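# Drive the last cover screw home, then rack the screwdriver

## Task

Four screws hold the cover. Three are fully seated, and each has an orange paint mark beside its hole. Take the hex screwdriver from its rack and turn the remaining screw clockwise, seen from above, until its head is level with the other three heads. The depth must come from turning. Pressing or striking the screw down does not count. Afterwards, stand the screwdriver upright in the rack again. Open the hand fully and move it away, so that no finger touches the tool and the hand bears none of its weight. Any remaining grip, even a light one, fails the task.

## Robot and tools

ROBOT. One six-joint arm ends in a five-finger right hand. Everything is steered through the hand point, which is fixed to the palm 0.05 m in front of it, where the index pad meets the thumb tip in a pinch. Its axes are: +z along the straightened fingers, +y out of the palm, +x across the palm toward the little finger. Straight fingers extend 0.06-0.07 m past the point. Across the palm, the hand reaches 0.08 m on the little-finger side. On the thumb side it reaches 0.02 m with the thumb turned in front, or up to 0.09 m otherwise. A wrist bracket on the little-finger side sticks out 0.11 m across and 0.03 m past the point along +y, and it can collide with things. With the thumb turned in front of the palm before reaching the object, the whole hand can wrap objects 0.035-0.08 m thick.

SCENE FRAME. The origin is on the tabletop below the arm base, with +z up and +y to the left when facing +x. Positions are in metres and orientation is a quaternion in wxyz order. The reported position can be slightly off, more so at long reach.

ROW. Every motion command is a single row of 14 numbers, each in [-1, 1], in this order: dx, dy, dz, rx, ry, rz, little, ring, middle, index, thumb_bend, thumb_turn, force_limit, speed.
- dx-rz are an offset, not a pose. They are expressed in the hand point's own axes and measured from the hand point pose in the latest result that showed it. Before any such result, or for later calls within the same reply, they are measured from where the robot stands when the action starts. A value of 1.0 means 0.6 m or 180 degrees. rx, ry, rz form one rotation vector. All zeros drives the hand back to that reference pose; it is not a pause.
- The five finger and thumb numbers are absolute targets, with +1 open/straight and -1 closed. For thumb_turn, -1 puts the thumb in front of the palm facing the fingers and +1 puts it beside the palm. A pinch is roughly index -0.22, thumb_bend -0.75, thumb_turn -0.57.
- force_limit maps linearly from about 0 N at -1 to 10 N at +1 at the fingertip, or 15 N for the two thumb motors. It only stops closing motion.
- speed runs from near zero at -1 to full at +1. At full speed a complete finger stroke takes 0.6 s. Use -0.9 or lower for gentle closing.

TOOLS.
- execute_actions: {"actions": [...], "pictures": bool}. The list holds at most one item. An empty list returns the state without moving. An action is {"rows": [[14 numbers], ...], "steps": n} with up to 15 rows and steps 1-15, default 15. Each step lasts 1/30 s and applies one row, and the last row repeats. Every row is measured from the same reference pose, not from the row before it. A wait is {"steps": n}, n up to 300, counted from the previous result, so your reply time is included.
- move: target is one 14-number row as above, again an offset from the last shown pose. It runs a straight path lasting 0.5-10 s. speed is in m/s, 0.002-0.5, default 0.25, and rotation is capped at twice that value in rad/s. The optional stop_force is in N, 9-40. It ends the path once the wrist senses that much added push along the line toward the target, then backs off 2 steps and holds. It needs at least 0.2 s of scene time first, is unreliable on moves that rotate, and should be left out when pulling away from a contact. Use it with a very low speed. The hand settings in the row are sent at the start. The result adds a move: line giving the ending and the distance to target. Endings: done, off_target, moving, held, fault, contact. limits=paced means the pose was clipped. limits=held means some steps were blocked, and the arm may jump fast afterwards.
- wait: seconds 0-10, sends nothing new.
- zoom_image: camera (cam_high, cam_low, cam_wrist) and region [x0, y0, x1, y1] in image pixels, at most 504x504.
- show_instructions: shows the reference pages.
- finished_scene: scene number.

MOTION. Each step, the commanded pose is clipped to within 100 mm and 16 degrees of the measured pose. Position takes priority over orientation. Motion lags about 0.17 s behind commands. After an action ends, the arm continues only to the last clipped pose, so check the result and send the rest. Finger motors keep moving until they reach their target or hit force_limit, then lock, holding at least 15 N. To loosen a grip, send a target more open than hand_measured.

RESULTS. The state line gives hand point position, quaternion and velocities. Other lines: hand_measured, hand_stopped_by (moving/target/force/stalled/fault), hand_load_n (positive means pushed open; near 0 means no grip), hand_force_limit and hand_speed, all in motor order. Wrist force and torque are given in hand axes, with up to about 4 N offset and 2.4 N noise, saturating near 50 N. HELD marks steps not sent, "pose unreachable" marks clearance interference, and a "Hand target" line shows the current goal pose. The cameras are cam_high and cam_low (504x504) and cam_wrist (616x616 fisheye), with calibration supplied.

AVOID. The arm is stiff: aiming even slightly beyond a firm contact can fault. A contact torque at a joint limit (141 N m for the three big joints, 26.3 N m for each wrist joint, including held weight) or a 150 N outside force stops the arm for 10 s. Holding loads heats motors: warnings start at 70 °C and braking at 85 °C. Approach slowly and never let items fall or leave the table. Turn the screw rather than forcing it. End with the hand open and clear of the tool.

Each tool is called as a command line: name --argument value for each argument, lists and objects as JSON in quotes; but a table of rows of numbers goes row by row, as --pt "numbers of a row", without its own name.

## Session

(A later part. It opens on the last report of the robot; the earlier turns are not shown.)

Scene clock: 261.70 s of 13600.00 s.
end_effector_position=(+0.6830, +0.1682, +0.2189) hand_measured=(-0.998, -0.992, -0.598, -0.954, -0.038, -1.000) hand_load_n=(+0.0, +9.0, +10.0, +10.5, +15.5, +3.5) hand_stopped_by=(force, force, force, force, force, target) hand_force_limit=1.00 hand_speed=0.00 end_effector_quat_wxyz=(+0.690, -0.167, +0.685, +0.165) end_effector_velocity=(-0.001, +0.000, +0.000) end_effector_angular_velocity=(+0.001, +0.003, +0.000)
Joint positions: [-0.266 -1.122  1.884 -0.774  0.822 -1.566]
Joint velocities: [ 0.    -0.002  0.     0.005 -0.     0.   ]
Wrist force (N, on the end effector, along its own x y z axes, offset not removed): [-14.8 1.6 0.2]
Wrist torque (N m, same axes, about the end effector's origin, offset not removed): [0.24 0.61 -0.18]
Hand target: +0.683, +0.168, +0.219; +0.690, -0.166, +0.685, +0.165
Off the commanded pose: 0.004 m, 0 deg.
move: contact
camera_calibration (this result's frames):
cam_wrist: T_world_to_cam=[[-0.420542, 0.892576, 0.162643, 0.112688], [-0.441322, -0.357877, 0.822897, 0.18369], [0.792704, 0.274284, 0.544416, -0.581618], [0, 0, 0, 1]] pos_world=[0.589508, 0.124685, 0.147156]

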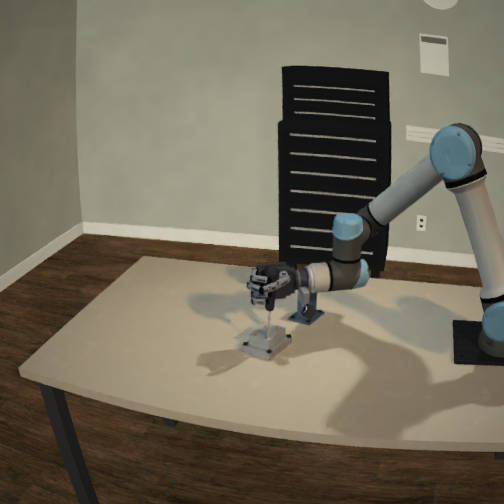

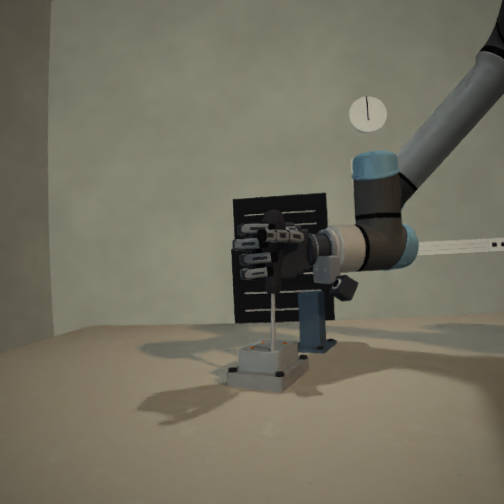

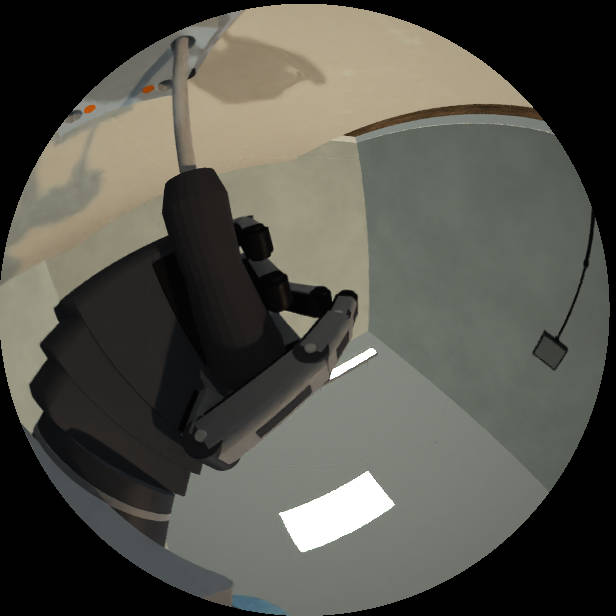

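move --target '[-0.0003,-0.0392,0.0183,0.1667,0,0,-1,-1,-1,-1,-1,-1,1,0]' --speed 0.15

move --target '[0,-0.0445,0.019,0.1889,0,0,-1,-1,-1,-1,-1,-1,1,0]' --speed 0.15

move --target '[-0.008,0,0,0,0,0,-1,-1,-1,-1,-1,-1,1,0]' --speed 0.03

move --target '[0,0.027,-0.0828,-0.3545,0,0,-1,-1,-1,-1,-1,-1,1,0]' --speed 0.25

move --target '[0.014,0.0012,0,0,0,0,-1,-1,-1,-1,-1,-1,1,0]' --speed 0.003 --stop_force 9

Scene clock: 265.00 s of 13600.00 s.
end_effector_position=(+0.7035, +0.1524, +0.2193) hand_measured=(-0.998, -0.992, -0.598, -0.954, -0.038, -1.000) hand_load_n=(+0.0, +7.0, +10.0, +11.5, +15.5, +3.0) hand_stopped_by=(force, force, force, force, force, target) hand_force_limit=1.00 hand_speed=0.00 end_effector_quat_wxyz=(+0.710, +0.017, +0.704, -0.017) end_effector_velocity=(+0.001, -0.000, +0.000) end_effector_angular_velocity=(+0.000, -0.000, -0.017)
Joint positions: [-0.055 -1.168  1.96  -0.801  1.554 -1.569]
Joint velocities: [ 0.009  0.002 -0.003  0.001  0.025 -0.   ]
Wrist force (N, on the end effector, along its own x y z axes, offset not removed): [-6.3 1.9 -0.4]
Wrist torque (N m, same axes, about the end effector's origin, offset not removed): [0.38 0.45 -0.31]
Hand target: +0.704, +0.152, +0.219; +0.710, +0.018, +0.704, -0.018
Off the commanded pose: 0.000 m, 0 deg.
move: done
camera_calibration (this result's frames):
cam_wrist: T_world_to_cam=[[0.079735, 0.982711, 0.167098, -0.23134], [-0.562244, -0.0940843, 0.821602, 0.231881], [0.823119, -0.15946, 0.545021, -0.549176], [0, 0, 0, 1]] pos_world=[0.600857, 0.161584, 0.147455]

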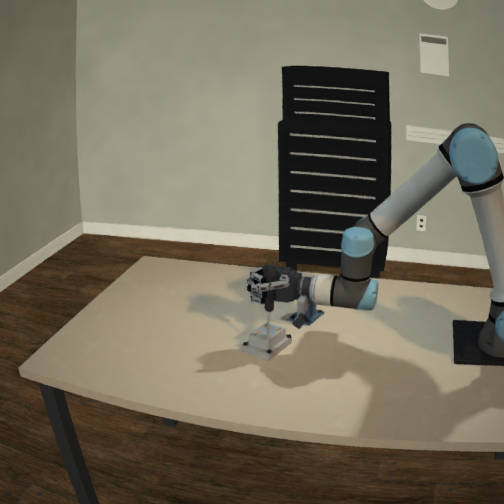

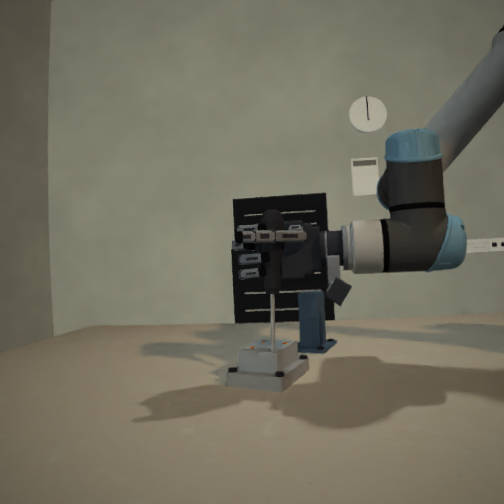

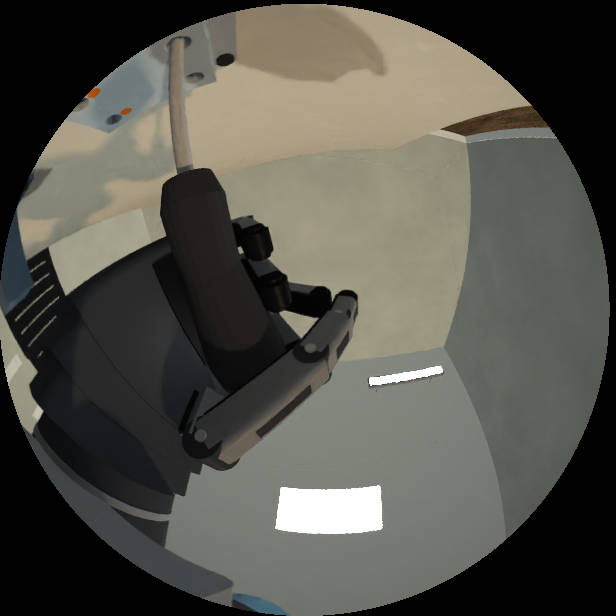

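Scene clock: 267.47 s of 13600.00 s.
end_effector_position=(+0.7137, +0.1253, +0.2194) hand_measured=(-0.998, -0.992, -0.598, -0.954, -0.038, -1.000) hand_load_n=(+0.0, +5.5, +10.0, +12.5, +15.5, +2.5) hand_stopped_by=(force, force, force, force, force, target) hand_force_limit=1.00 hand_speed=0.00 end_effector_quat_wxyz=(+0.674, +0.223, +0.668, -0.221) end_effector_velocity=(+0.001, -0.001, +0.000) end_effector_angular_velocity=(+0.002, -0.001, -0.018)
Joint positions: [ 0.198 -1.047  1.758 -0.721  2.398 -1.572]
Joint velocities: [ 0.005  0.007 -0.012  0.006  0.023  0.003]
Wrist force (N, on the end effector, along its own x y z axes, offset not removed): [-1.7 -0.1 -0.5]
Wrist torque (N m, same axes, about the end effector's origin, offset not removed): [0.23 0.21 -0.34]
Hand target: +0.714, +0.125, +0.219; +0.674, +0.224, +0.668, -0.222
Off the commanded pose: 0.000 m, 0 deg.
move: done
camera_calibration (this result's frames):
cam_wrist: T_world_to_cam=[[0.613643, 0.770637, 0.171934, -0.561049], [-0.520764, 0.231334, 0.82176, 0.164565], [0.593504, -0.593804, 0.543277, -0.343199], [0, 0, 0, 1]] pos_world=[0.633673, 0.190503, 0.147682]

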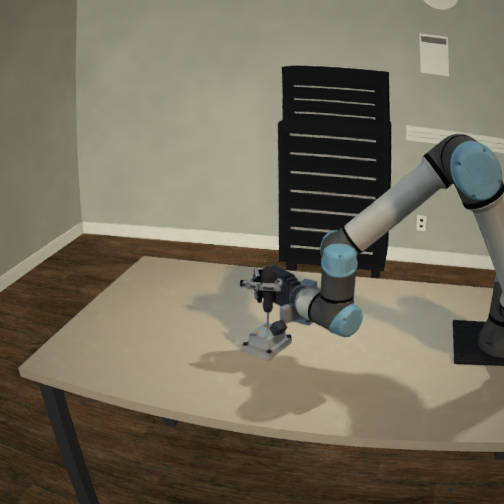

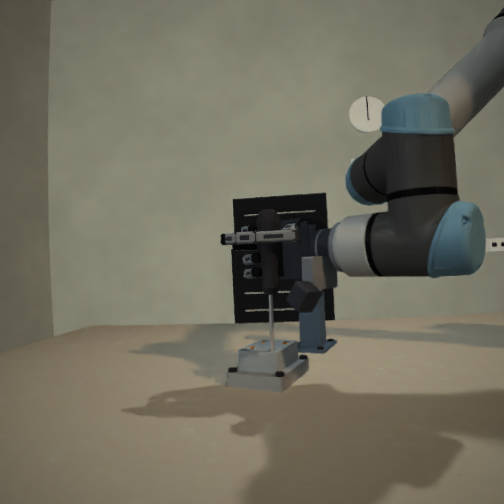

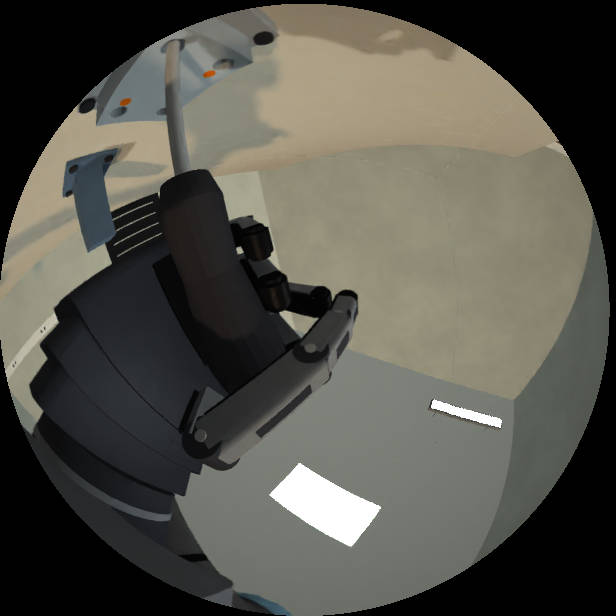

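Scene clock: 268.17 s of 13600.00 s.
end_effector_position=(+0.7136, +0.1254, +0.2239) hand_measured=(-0.998, -0.992, -0.598, -0.954, -0.038, -1.000) hand_load_n=(+0.0, +7.5, +10.0, +11.5, +15.5, +2.5) hand_stopped_by=(force, force, force, force, force, target) hand_force_limit=1.00 hand_speed=0.00 end_effector_quat_wxyz=(+0.674, +0.223, +0.668, -0.221) end_effector_velocity=(+0.000, -0.001, +0.003) end_effector_angular_velocity=(+0.000, -0.000, -0.001)
Joint positions: [ 0.198 -1.054  1.754 -0.711  2.398 -1.571]
Joint velocities: [-0.001 -0.004 -0.002  0.006 -0.     0.   ]
Wrist force (N, on the end effector, along its own x y z axes, offset not removed): [1.8 3.2 1.9]
Wrist torque (N m, same axes, about the end effector's origin, offset not removed): [0.42 -0.25 0.20]
Hand target: +0.714, +0.125, +0.224; +0.674, +0.223, +0.668, -0.221
Off the commanded pose: 0.000 m, 0 deg.
move: done
camera_calibration (this result's frames):
cam_wrist: T_world_to_cam=[[0.613531, 0.770699, 0.172056, -0.561815], [-0.52087, 0.231201, 0.82173, 0.160919], [0.593527, -0.593776, 0.543283, -0.345578], [0, 0, 0, 1]] pos_world=[0.633619, 0.190589, 0.152178]

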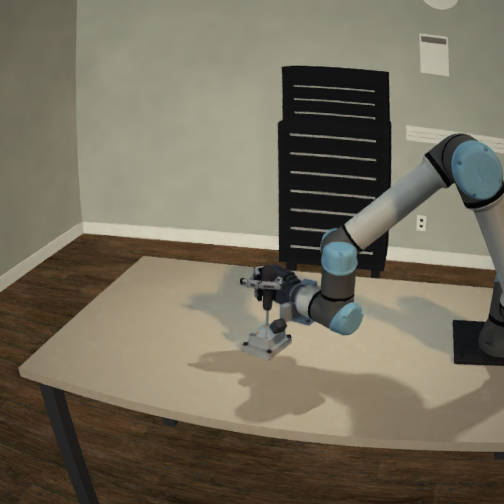

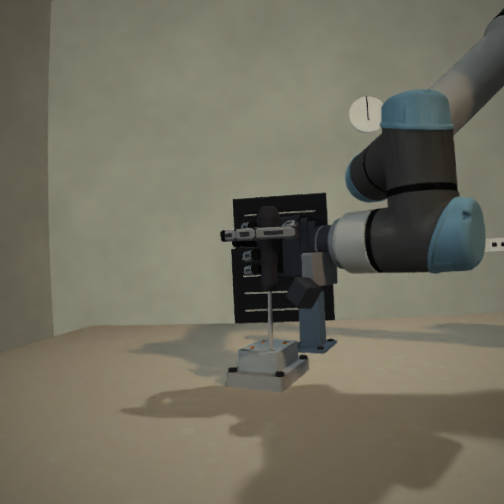

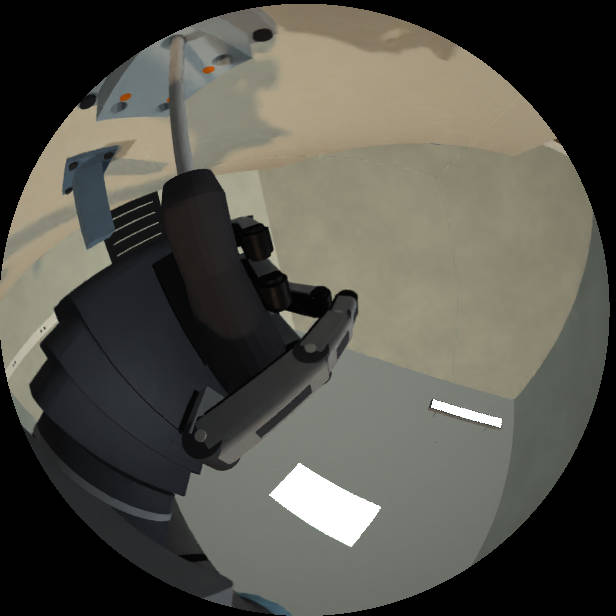

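Scene clock: 270.97 s of 13600.00 s.
end_effector_position=(+0.6832, +0.1679, +0.2235) hand_measured=(-0.998, -0.992, -0.598, -0.954, -0.038, -1.000) hand_load_n=(+0.0, +10.0, +10.0, +10.0, +15.5, +1.5) hand_stopped_by=(force, force, force, force, force, target) hand_force_limit=1.00 hand_speed=0.00 end_effector_quat_wxyz=(+0.690, -0.166, +0.685, +0.165) end_effector_velocity=(+0.000, +0.001, +0.000) end_effector_angular_velocity=(-0.001, +0.001, +0.015)
Joint positions: [-0.266 -1.13   1.881 -0.763  0.822 -1.566]
Joint velocities: [-0.003  0.004 -0.009  0.006 -0.019 -0.002]
Wrist force (N, on the end effector, along its own x y z axes, offset not removed): [2.6 0.7 1.5]
Wrist torque (N m, same axes, about the end effector's origin, offset not removed): [0.10 -0.30 0.12]
Hand target: +0.683, +0.168, +0.224; +0.690, -0.167, +0.684, +0.165
Off the commanded pose: 0.000 m, 0 deg.
move: done
camera_calibration (this result's frames):
cam_wrist: T_world_to_cam=[[-0.419661, 0.893008, 0.162548, 0.111659], [-0.441789, -0.357394, 0.822856, 0.18006], [0.79291, 0.273509, 0.544506, -0.584178], [0, 0, 0, 1]] pos_world=[0.589608, 0.124418, 0.151774]

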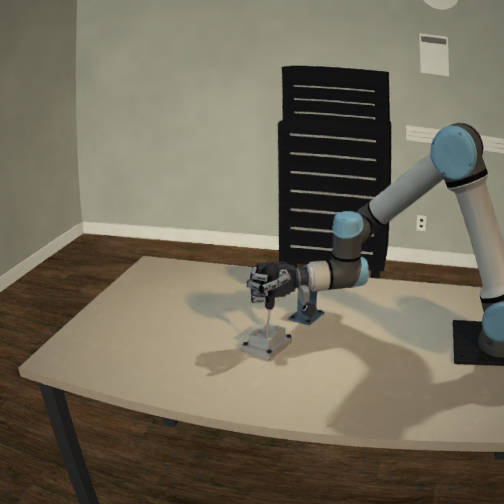

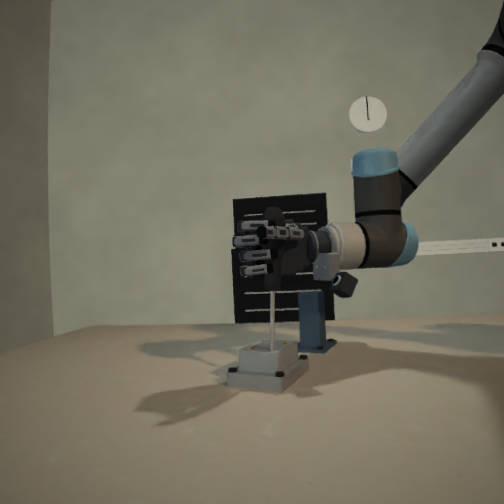

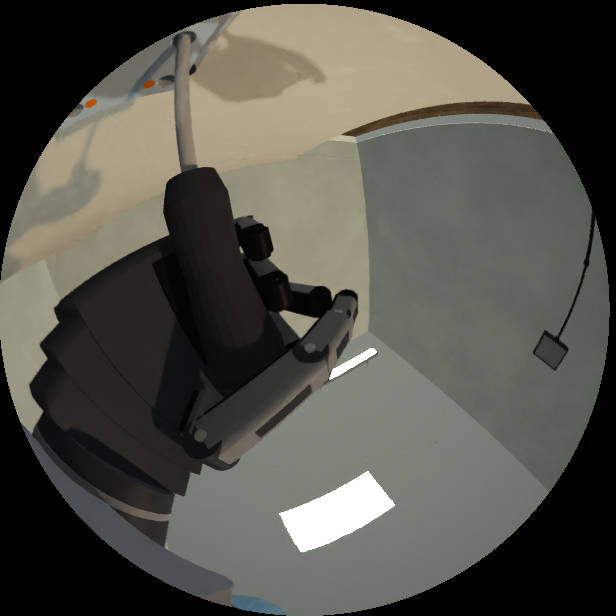

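Scene clock: 272.93 s of 13600.00 s.
end_effector_position=(+0.6831, +0.1682, +0.2188) hand_measured=(-0.998, -0.992, -0.598, -0.954, -0.038, -1.000) hand_load_n=(+0.0, +9.0, +10.0, +10.5, +15.5, +3.0) hand_stopped_by=(force, force, force, force, force, target) hand_force_limit=1.00 hand_speed=0.00 end_effector_quat_wxyz=(+0.691, -0.166, +0.684, +0.165) end_effector_velocity=(-0.000, +0.000, +0.000) end_effector_angular_velocity=(+0.001, +0.003, -0.001)
Joint positions: [-0.265 -1.122  1.885 -0.775  0.823 -1.566]
Joint velocities: [ 0.    -0.001  0.     0.005  0.001  0.   ]
Wrist force (N, on the end effector, along its own x y z axes, offset not removed): [-13.0 3.7 0.2]
Wrist torque (N m, same axes, about the end effector's origin, offset not removed): [0.49 0.77 -0.16]
Hand target: +0.683, +0.168, +0.219; +0.690, -0.166, +0.684, +0.165
Off the commanded pose: 0.004 m, 0 deg.
move: contact
camera_calibration (this result's frames):
cam_wrist: T_world_to_cam=[[-0.419728, 0.89302, 0.162307, 0.112136], [-0.442039, -0.3573, 0.822762, 0.184173], [0.792736, 0.27359, 0.544719, -0.581565], [0, 0, 0, 1]] pos_world=[0.589506, 0.124775, 0.147058]

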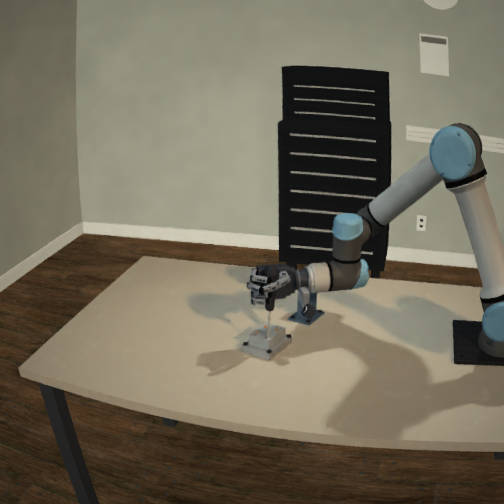

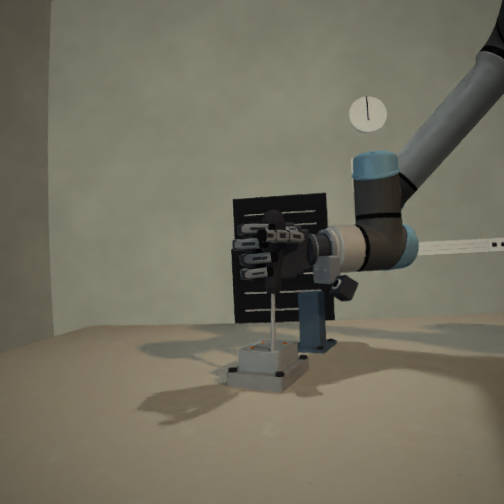

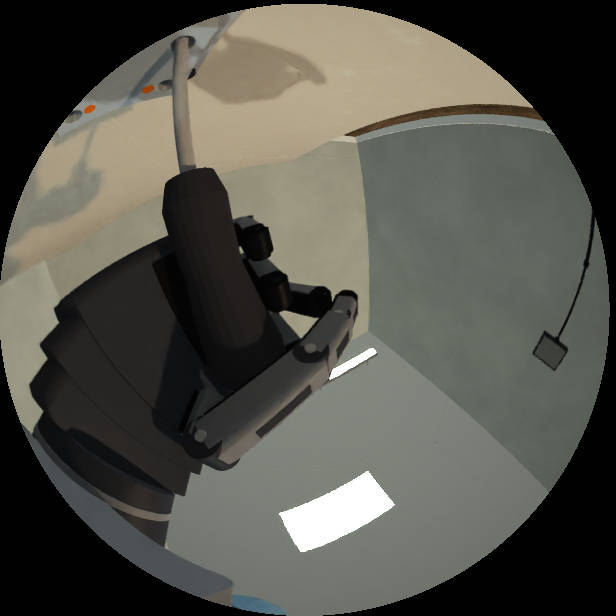

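move --target '[-0.0004,-0.0392,0.0183,0.1667,0,0,-1,-1,-1,-1,-1,-1,1,0]' --speed 0.15

move --target '[0,-0.0445,0.019,0.1889,0,0,-1,-1,-1,-1,-1,-1,1,0]' --speed 0.15

move --target '[-0.008,0,0,0,0,0,-1,-1,-1,-1,-1,-1,1,0]' --speed 0.03

move --target '[0,0.027,-0.083,-0.355,0,0,-1,-1,-1,-1,-1,-1,1,0]' --speed 0.25

move --target '[0.014,0.0012,0,0,0.0003,0,-1,-1,-1,-1,-1,-1,1,0]' --speed 0.003 --stop_force 9

Scene clock: 276.67 s of 13600.00 s.
end_effector_position=(+0.7035, +0.1524, +0.2193) hand_measured=(-0.998, -0.992, -0.598, -0.954, -0.038, -1.000) hand_load_n=(+0.0, +7.0, +10.0, +11.5, +15.5, +2.5) hand_stopped_by=(force, force, force, force, force, target) hand_force_limit=1.00 hand_speed=0.00 end_effector_quat_wxyz=(+0.710, +0.017, +0.704, -0.017) end_effector_velocity=(+0.001, -0.000, -0.000) end_effector_angular_velocity=(+0.000, +0.000, -0.017)
Joint positions: [-0.054 -1.168  1.96  -0.802  1.555 -1.569]
Joint velocities: [ 0.009  0.002 -0.003  0.001  0.026  0.   ]
Wrist force (N, on the end effector, along its own x y z axes, offset not removed): [-2.2 0.6 -1.9]
Wrist torque (N m, same axes, about the end effector's origin, offset not removed): [0.28 0.19 -0.21]
Hand target: +0.704, +0.152, +0.219; +0.710, +0.018, +0.704, -0.018
Off the commanded pose: 0.000 m, 0 deg.
move: done
camera_calibration (this result's frames):
cam_wrist: T_world_to_cam=[[0.0806353, 0.982659, 0.166971, -0.231928], [-0.562708, -0.0933889, 0.821363, 0.23214], [0.822713, -0.160187, 0.54542, -0.548872], [0, 0, 0, 1]] pos_world=[0.600893, 0.161663, 0.14742]

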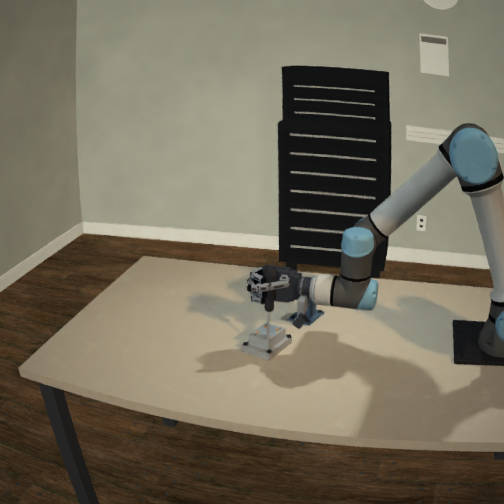

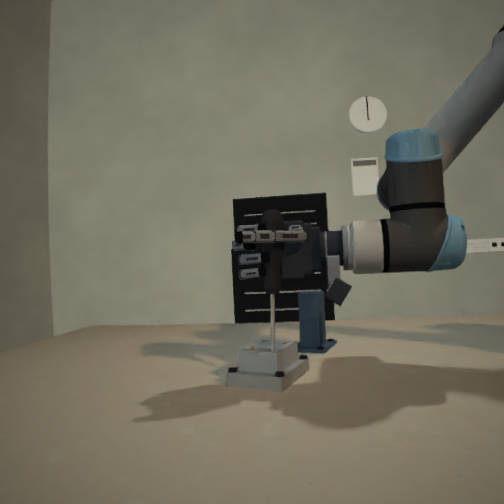

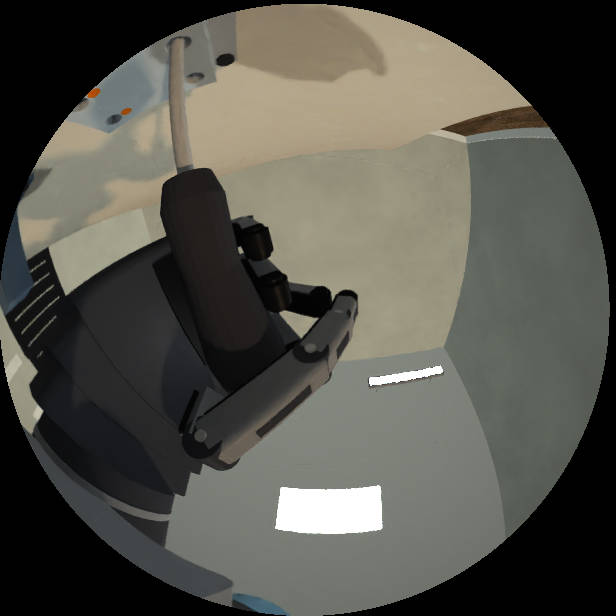

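Scene clock: 279.13 s of 13600.00 s.
end_effector_position=(+0.7136, +0.1253, +0.2194) hand_measured=(-0.998, -0.992, -0.598, -0.954, -0.038, -1.000) hand_load_n=(+0.0, +5.5, +10.0, +12.5, +15.5, +2.0) hand_stopped_by=(force, force, force, force, force, target) hand_force_limit=1.00 hand_speed=0.00 end_effector_quat_wxyz=(+0.674, +0.224, +0.668, -0.222) end_effector_velocity=(+0.000, -0.001, +0.000) end_effector_angular_velocity=(+0.002, -0.000, -0.019)
Joint positions: [ 0.198 -1.047  1.757 -0.721  2.399 -1.572]
Joint velocities: [ 0.005  0.006 -0.011  0.006  0.024  0.003]
Wrist force (N, on the end effector, along its own x y z axes, offset not removed): [2.0 0.4 -0.9]
Wrist torque (N m, same axes, about the end effector's origin, offset not removed): [0.34 0.02 -0.34]
Hand target: +0.714, +0.125, +0.219; +0.674, +0.224, +0.668, -0.222
Off the commanded pose: 0.000 m, 0 deg.
move: done
camera_calibration (this result's frames):
cam_wrist: T_world_to_cam=[[0.614331, 0.770056, 0.172078, -0.561467], [-0.520905, 0.231994, 0.821485, 0.164612], [0.592669, -0.5943, 0.543647, -0.342628], [0, 0, 0, 1]] pos_world=[0.633739, 0.190548, 0.147658]

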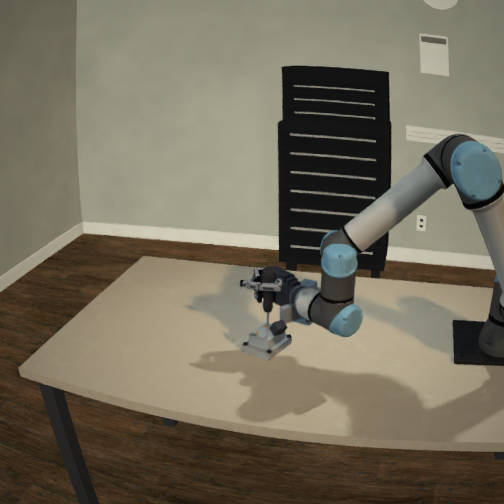

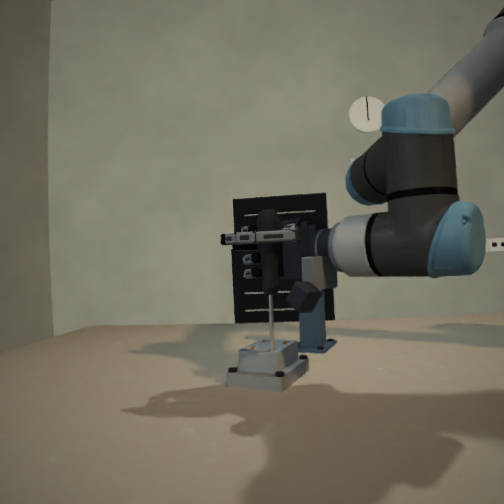

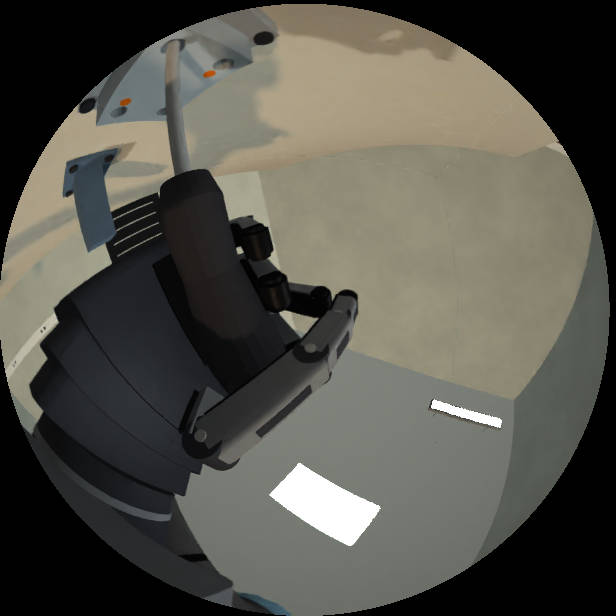

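Scene clock: 279.83 s of 13600.00 s.
end_effector_position=(+0.7136, +0.1254, +0.2239) hand_measured=(-0.998, -0.992, -0.598, -0.954, -0.038, -1.000) hand_load_n=(+0.0, +7.5, +10.0, +11.5, +15.5, +2.5) hand_stopped_by=(force, force, force, force, force, target) hand_force_limit=1.00 hand_speed=0.00 end_effector_quat_wxyz=(+0.674, +0.224, +0.668, -0.222) end_effector_velocity=(+0.000, -0.001, +0.003) end_effector_angular_velocity=(+0.000, -0.001, -0.002)
Joint positions: [ 0.198 -1.054  1.754 -0.711  2.399 -1.572]
Joint velocities: [-0.001 -0.004 -0.002  0.005  0.001 -0.   ]
Wrist force (N, on the end effector, along its own x y z axes, offset not removed): [0.8 2.6 0.8]
Wrist torque (N m, same axes, about the end effector's origin, offset not removed): [0.41 -0.09 0.10]
Hand target: +0.714, +0.125, +0.224; +0.674, +0.224, +0.668, -0.222
Off the commanded pose: 0.000 m, 0 deg.
move: done
camera_calibration (this result's frames):
cam_wrist: T_world_to_cam=[[0.614216, 0.770118, 0.172211, -0.562235], [-0.521017, 0.231852, 0.821453, 0.160971], [0.592688, -0.594275, 0.543652, -0.345005], [0, 0, 0, 1]] pos_world=[0.633683, 0.190638, 0.152155]

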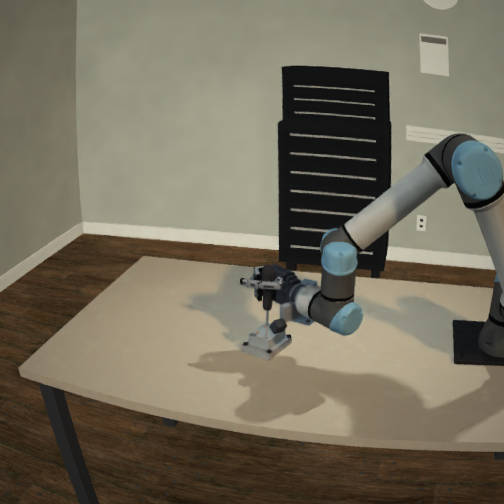

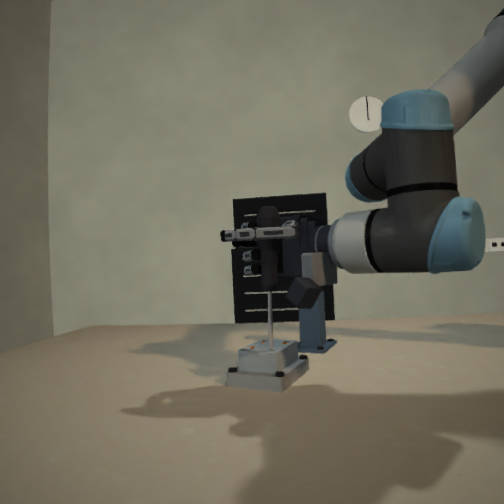

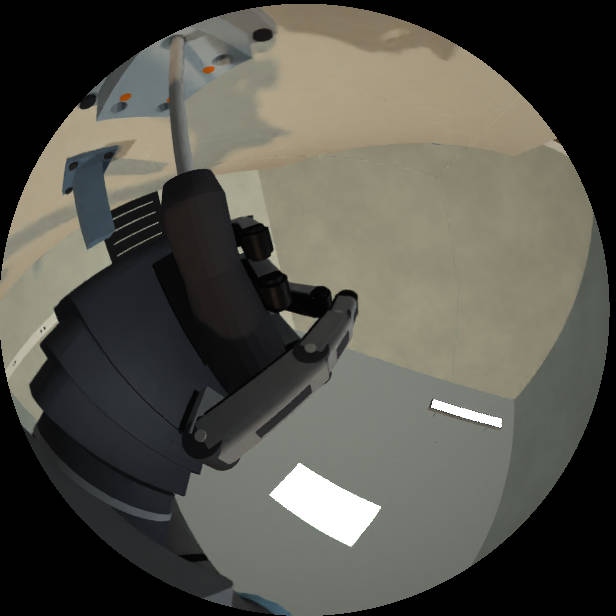

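Scene clock: 282.63 s of 13600.00 s.
end_effector_position=(+0.6831, +0.1679, +0.2235) hand_measured=(-0.998, -0.992, -0.598, -0.954, -0.038, -1.000) hand_load_n=(+0.0, +10.0, +10.0, +10.0, +15.5, +1.5) hand_stopped_by=(force, force, force, force, force, target) hand_force_limit=1.00 hand_speed=0.00 end_effector_quat_wxyz=(+0.691, -0.167, +0.684, +0.165) end_effector_velocity=(+0.000, +0.001, -0.000) end_effector_angular_velocity=(-0.002, +0.000, +0.015)
Joint positions: [-0.266 -1.13   1.881 -0.764  0.822 -1.566]
Joint velocities: [-0.004  0.005 -0.009  0.005 -0.019 -0.002]
Wrist force (N, on the end effector, along its own x y z axes, offset not removed): [1.1 2.8 1.2]
Wrist torque (N m, same axes, about the end effector's origin, offset not removed): [0.39 -0.13 0.11]
Hand target: +0.683, +0.168, +0.224; +0.690, -0.167, +0.684, +0.165
Off the commanded pose: 0.000 m, 0 deg.
move: done
camera_calibration (this result's frames):
cam_wrist: T_world_to_cam=[[-0.420248, 0.892795, 0.162197, 0.112063], [-0.44196, -0.357501, 0.822718, 0.180214], [0.792504, 0.274061, 0.544819, -0.584017], [0, 0, 0, 1]] pos_world=[0.589578, 0.124434, 0.151742]

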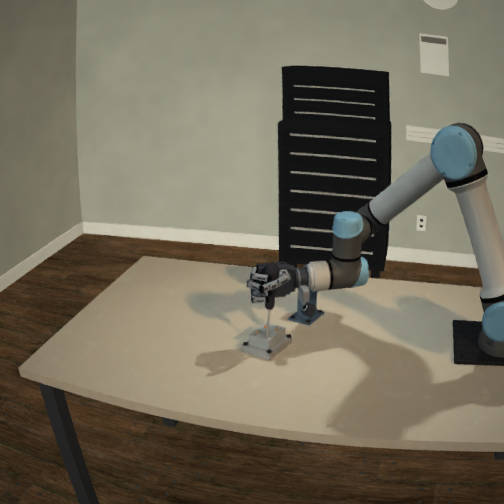

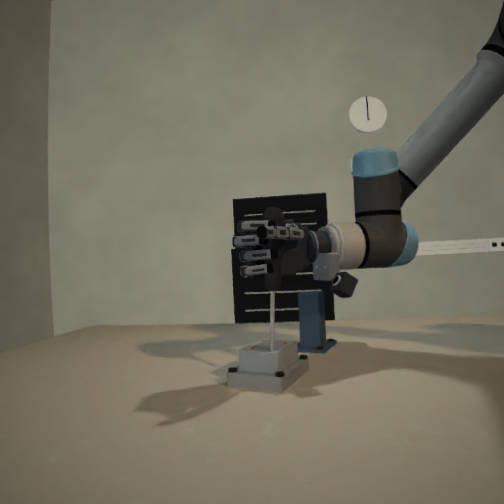

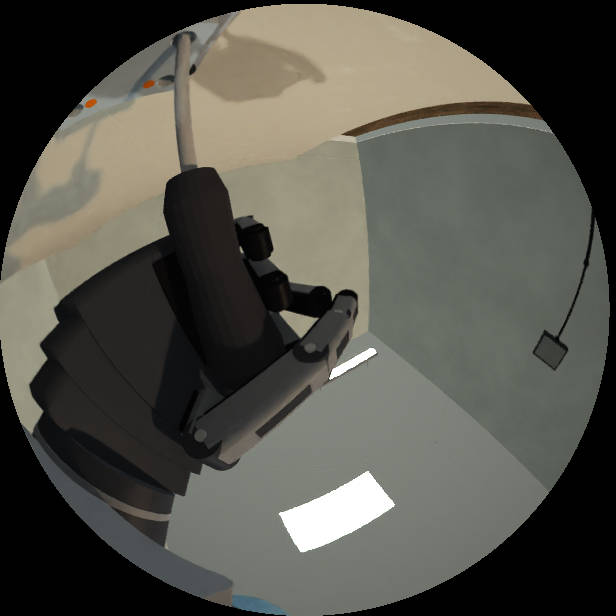

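Scene clock: 284.67 s of 13600.00 s.
end_effector_position=(+0.6830, +0.1683, +0.2187) hand_measured=(-0.998, -0.992, -0.598, -0.954, -0.038, -1.000) hand_load_n=(+0.0, +9.0, +10.0, +10.5, +15.5, +3.0) hand_stopped_by=(force, force, force, force, force, target) hand_force_limit=1.00 hand_speed=0.00 end_effector_quat_wxyz=(+0.690, -0.167, +0.684, +0.165) end_effector_velocity=(-0.000, -0.000, +0.000) end_effector_angular_velocity=(+0.001, +0.002, -0.001)
Joint positions: [-0.265 -1.122  1.885 -0.775  0.822 -1.566]
Joint velocities: [-0.001 -0.002  0.     0.004  0.    -0.   ]
Wrist force (N, on the end effector, along its own x y z axes, offset not removed): [-11.5 4.2 -0.2]
Wrist torque (N m, same axes, about the end effector's origin, offset not removed): [0.59 0.51 -0.07]
Hand target: +0.683, +0.168, +0.219; +0.690, -0.167, +0.684, +0.165
Off the commanded pose: 0.004 m, 0 deg.
move: contact
camera_calibration (this result's frames):
cam_wrist: T_world_to_cam=[[-0.420232, 0.892841, 0.16199, 0.11249], [-0.441799, -0.357245, 0.822915, 0.184115], [0.792602, 0.274248, 0.544582, -0.581409], [0, 0, 0, 1]] pos_world=[0.58944, 0.124788, 0.146892]

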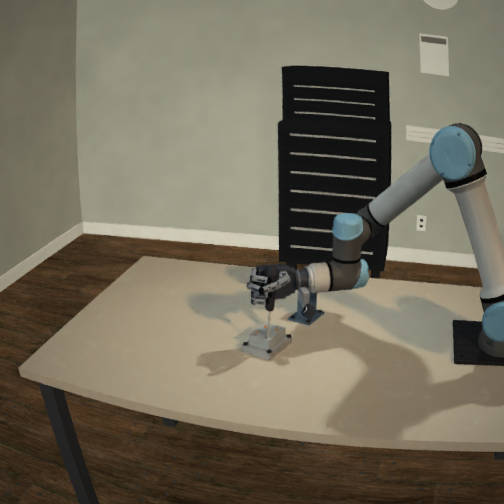

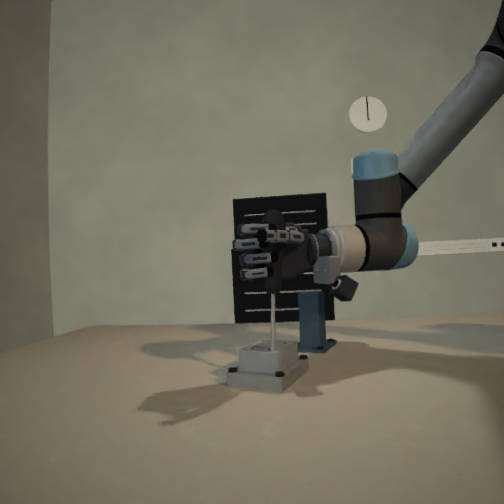

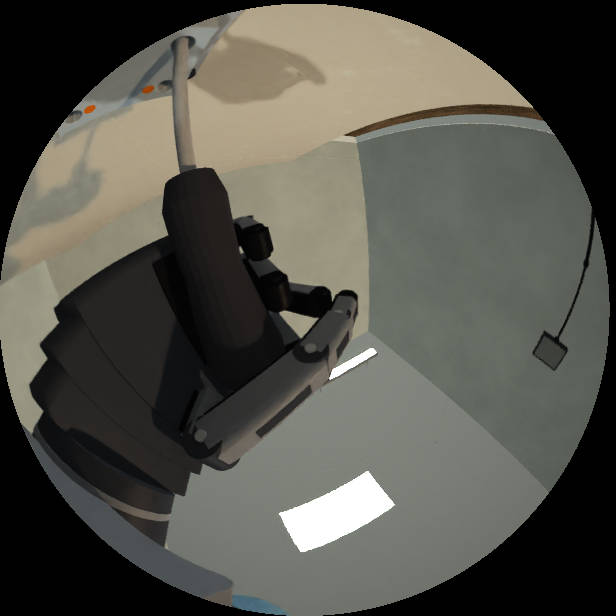

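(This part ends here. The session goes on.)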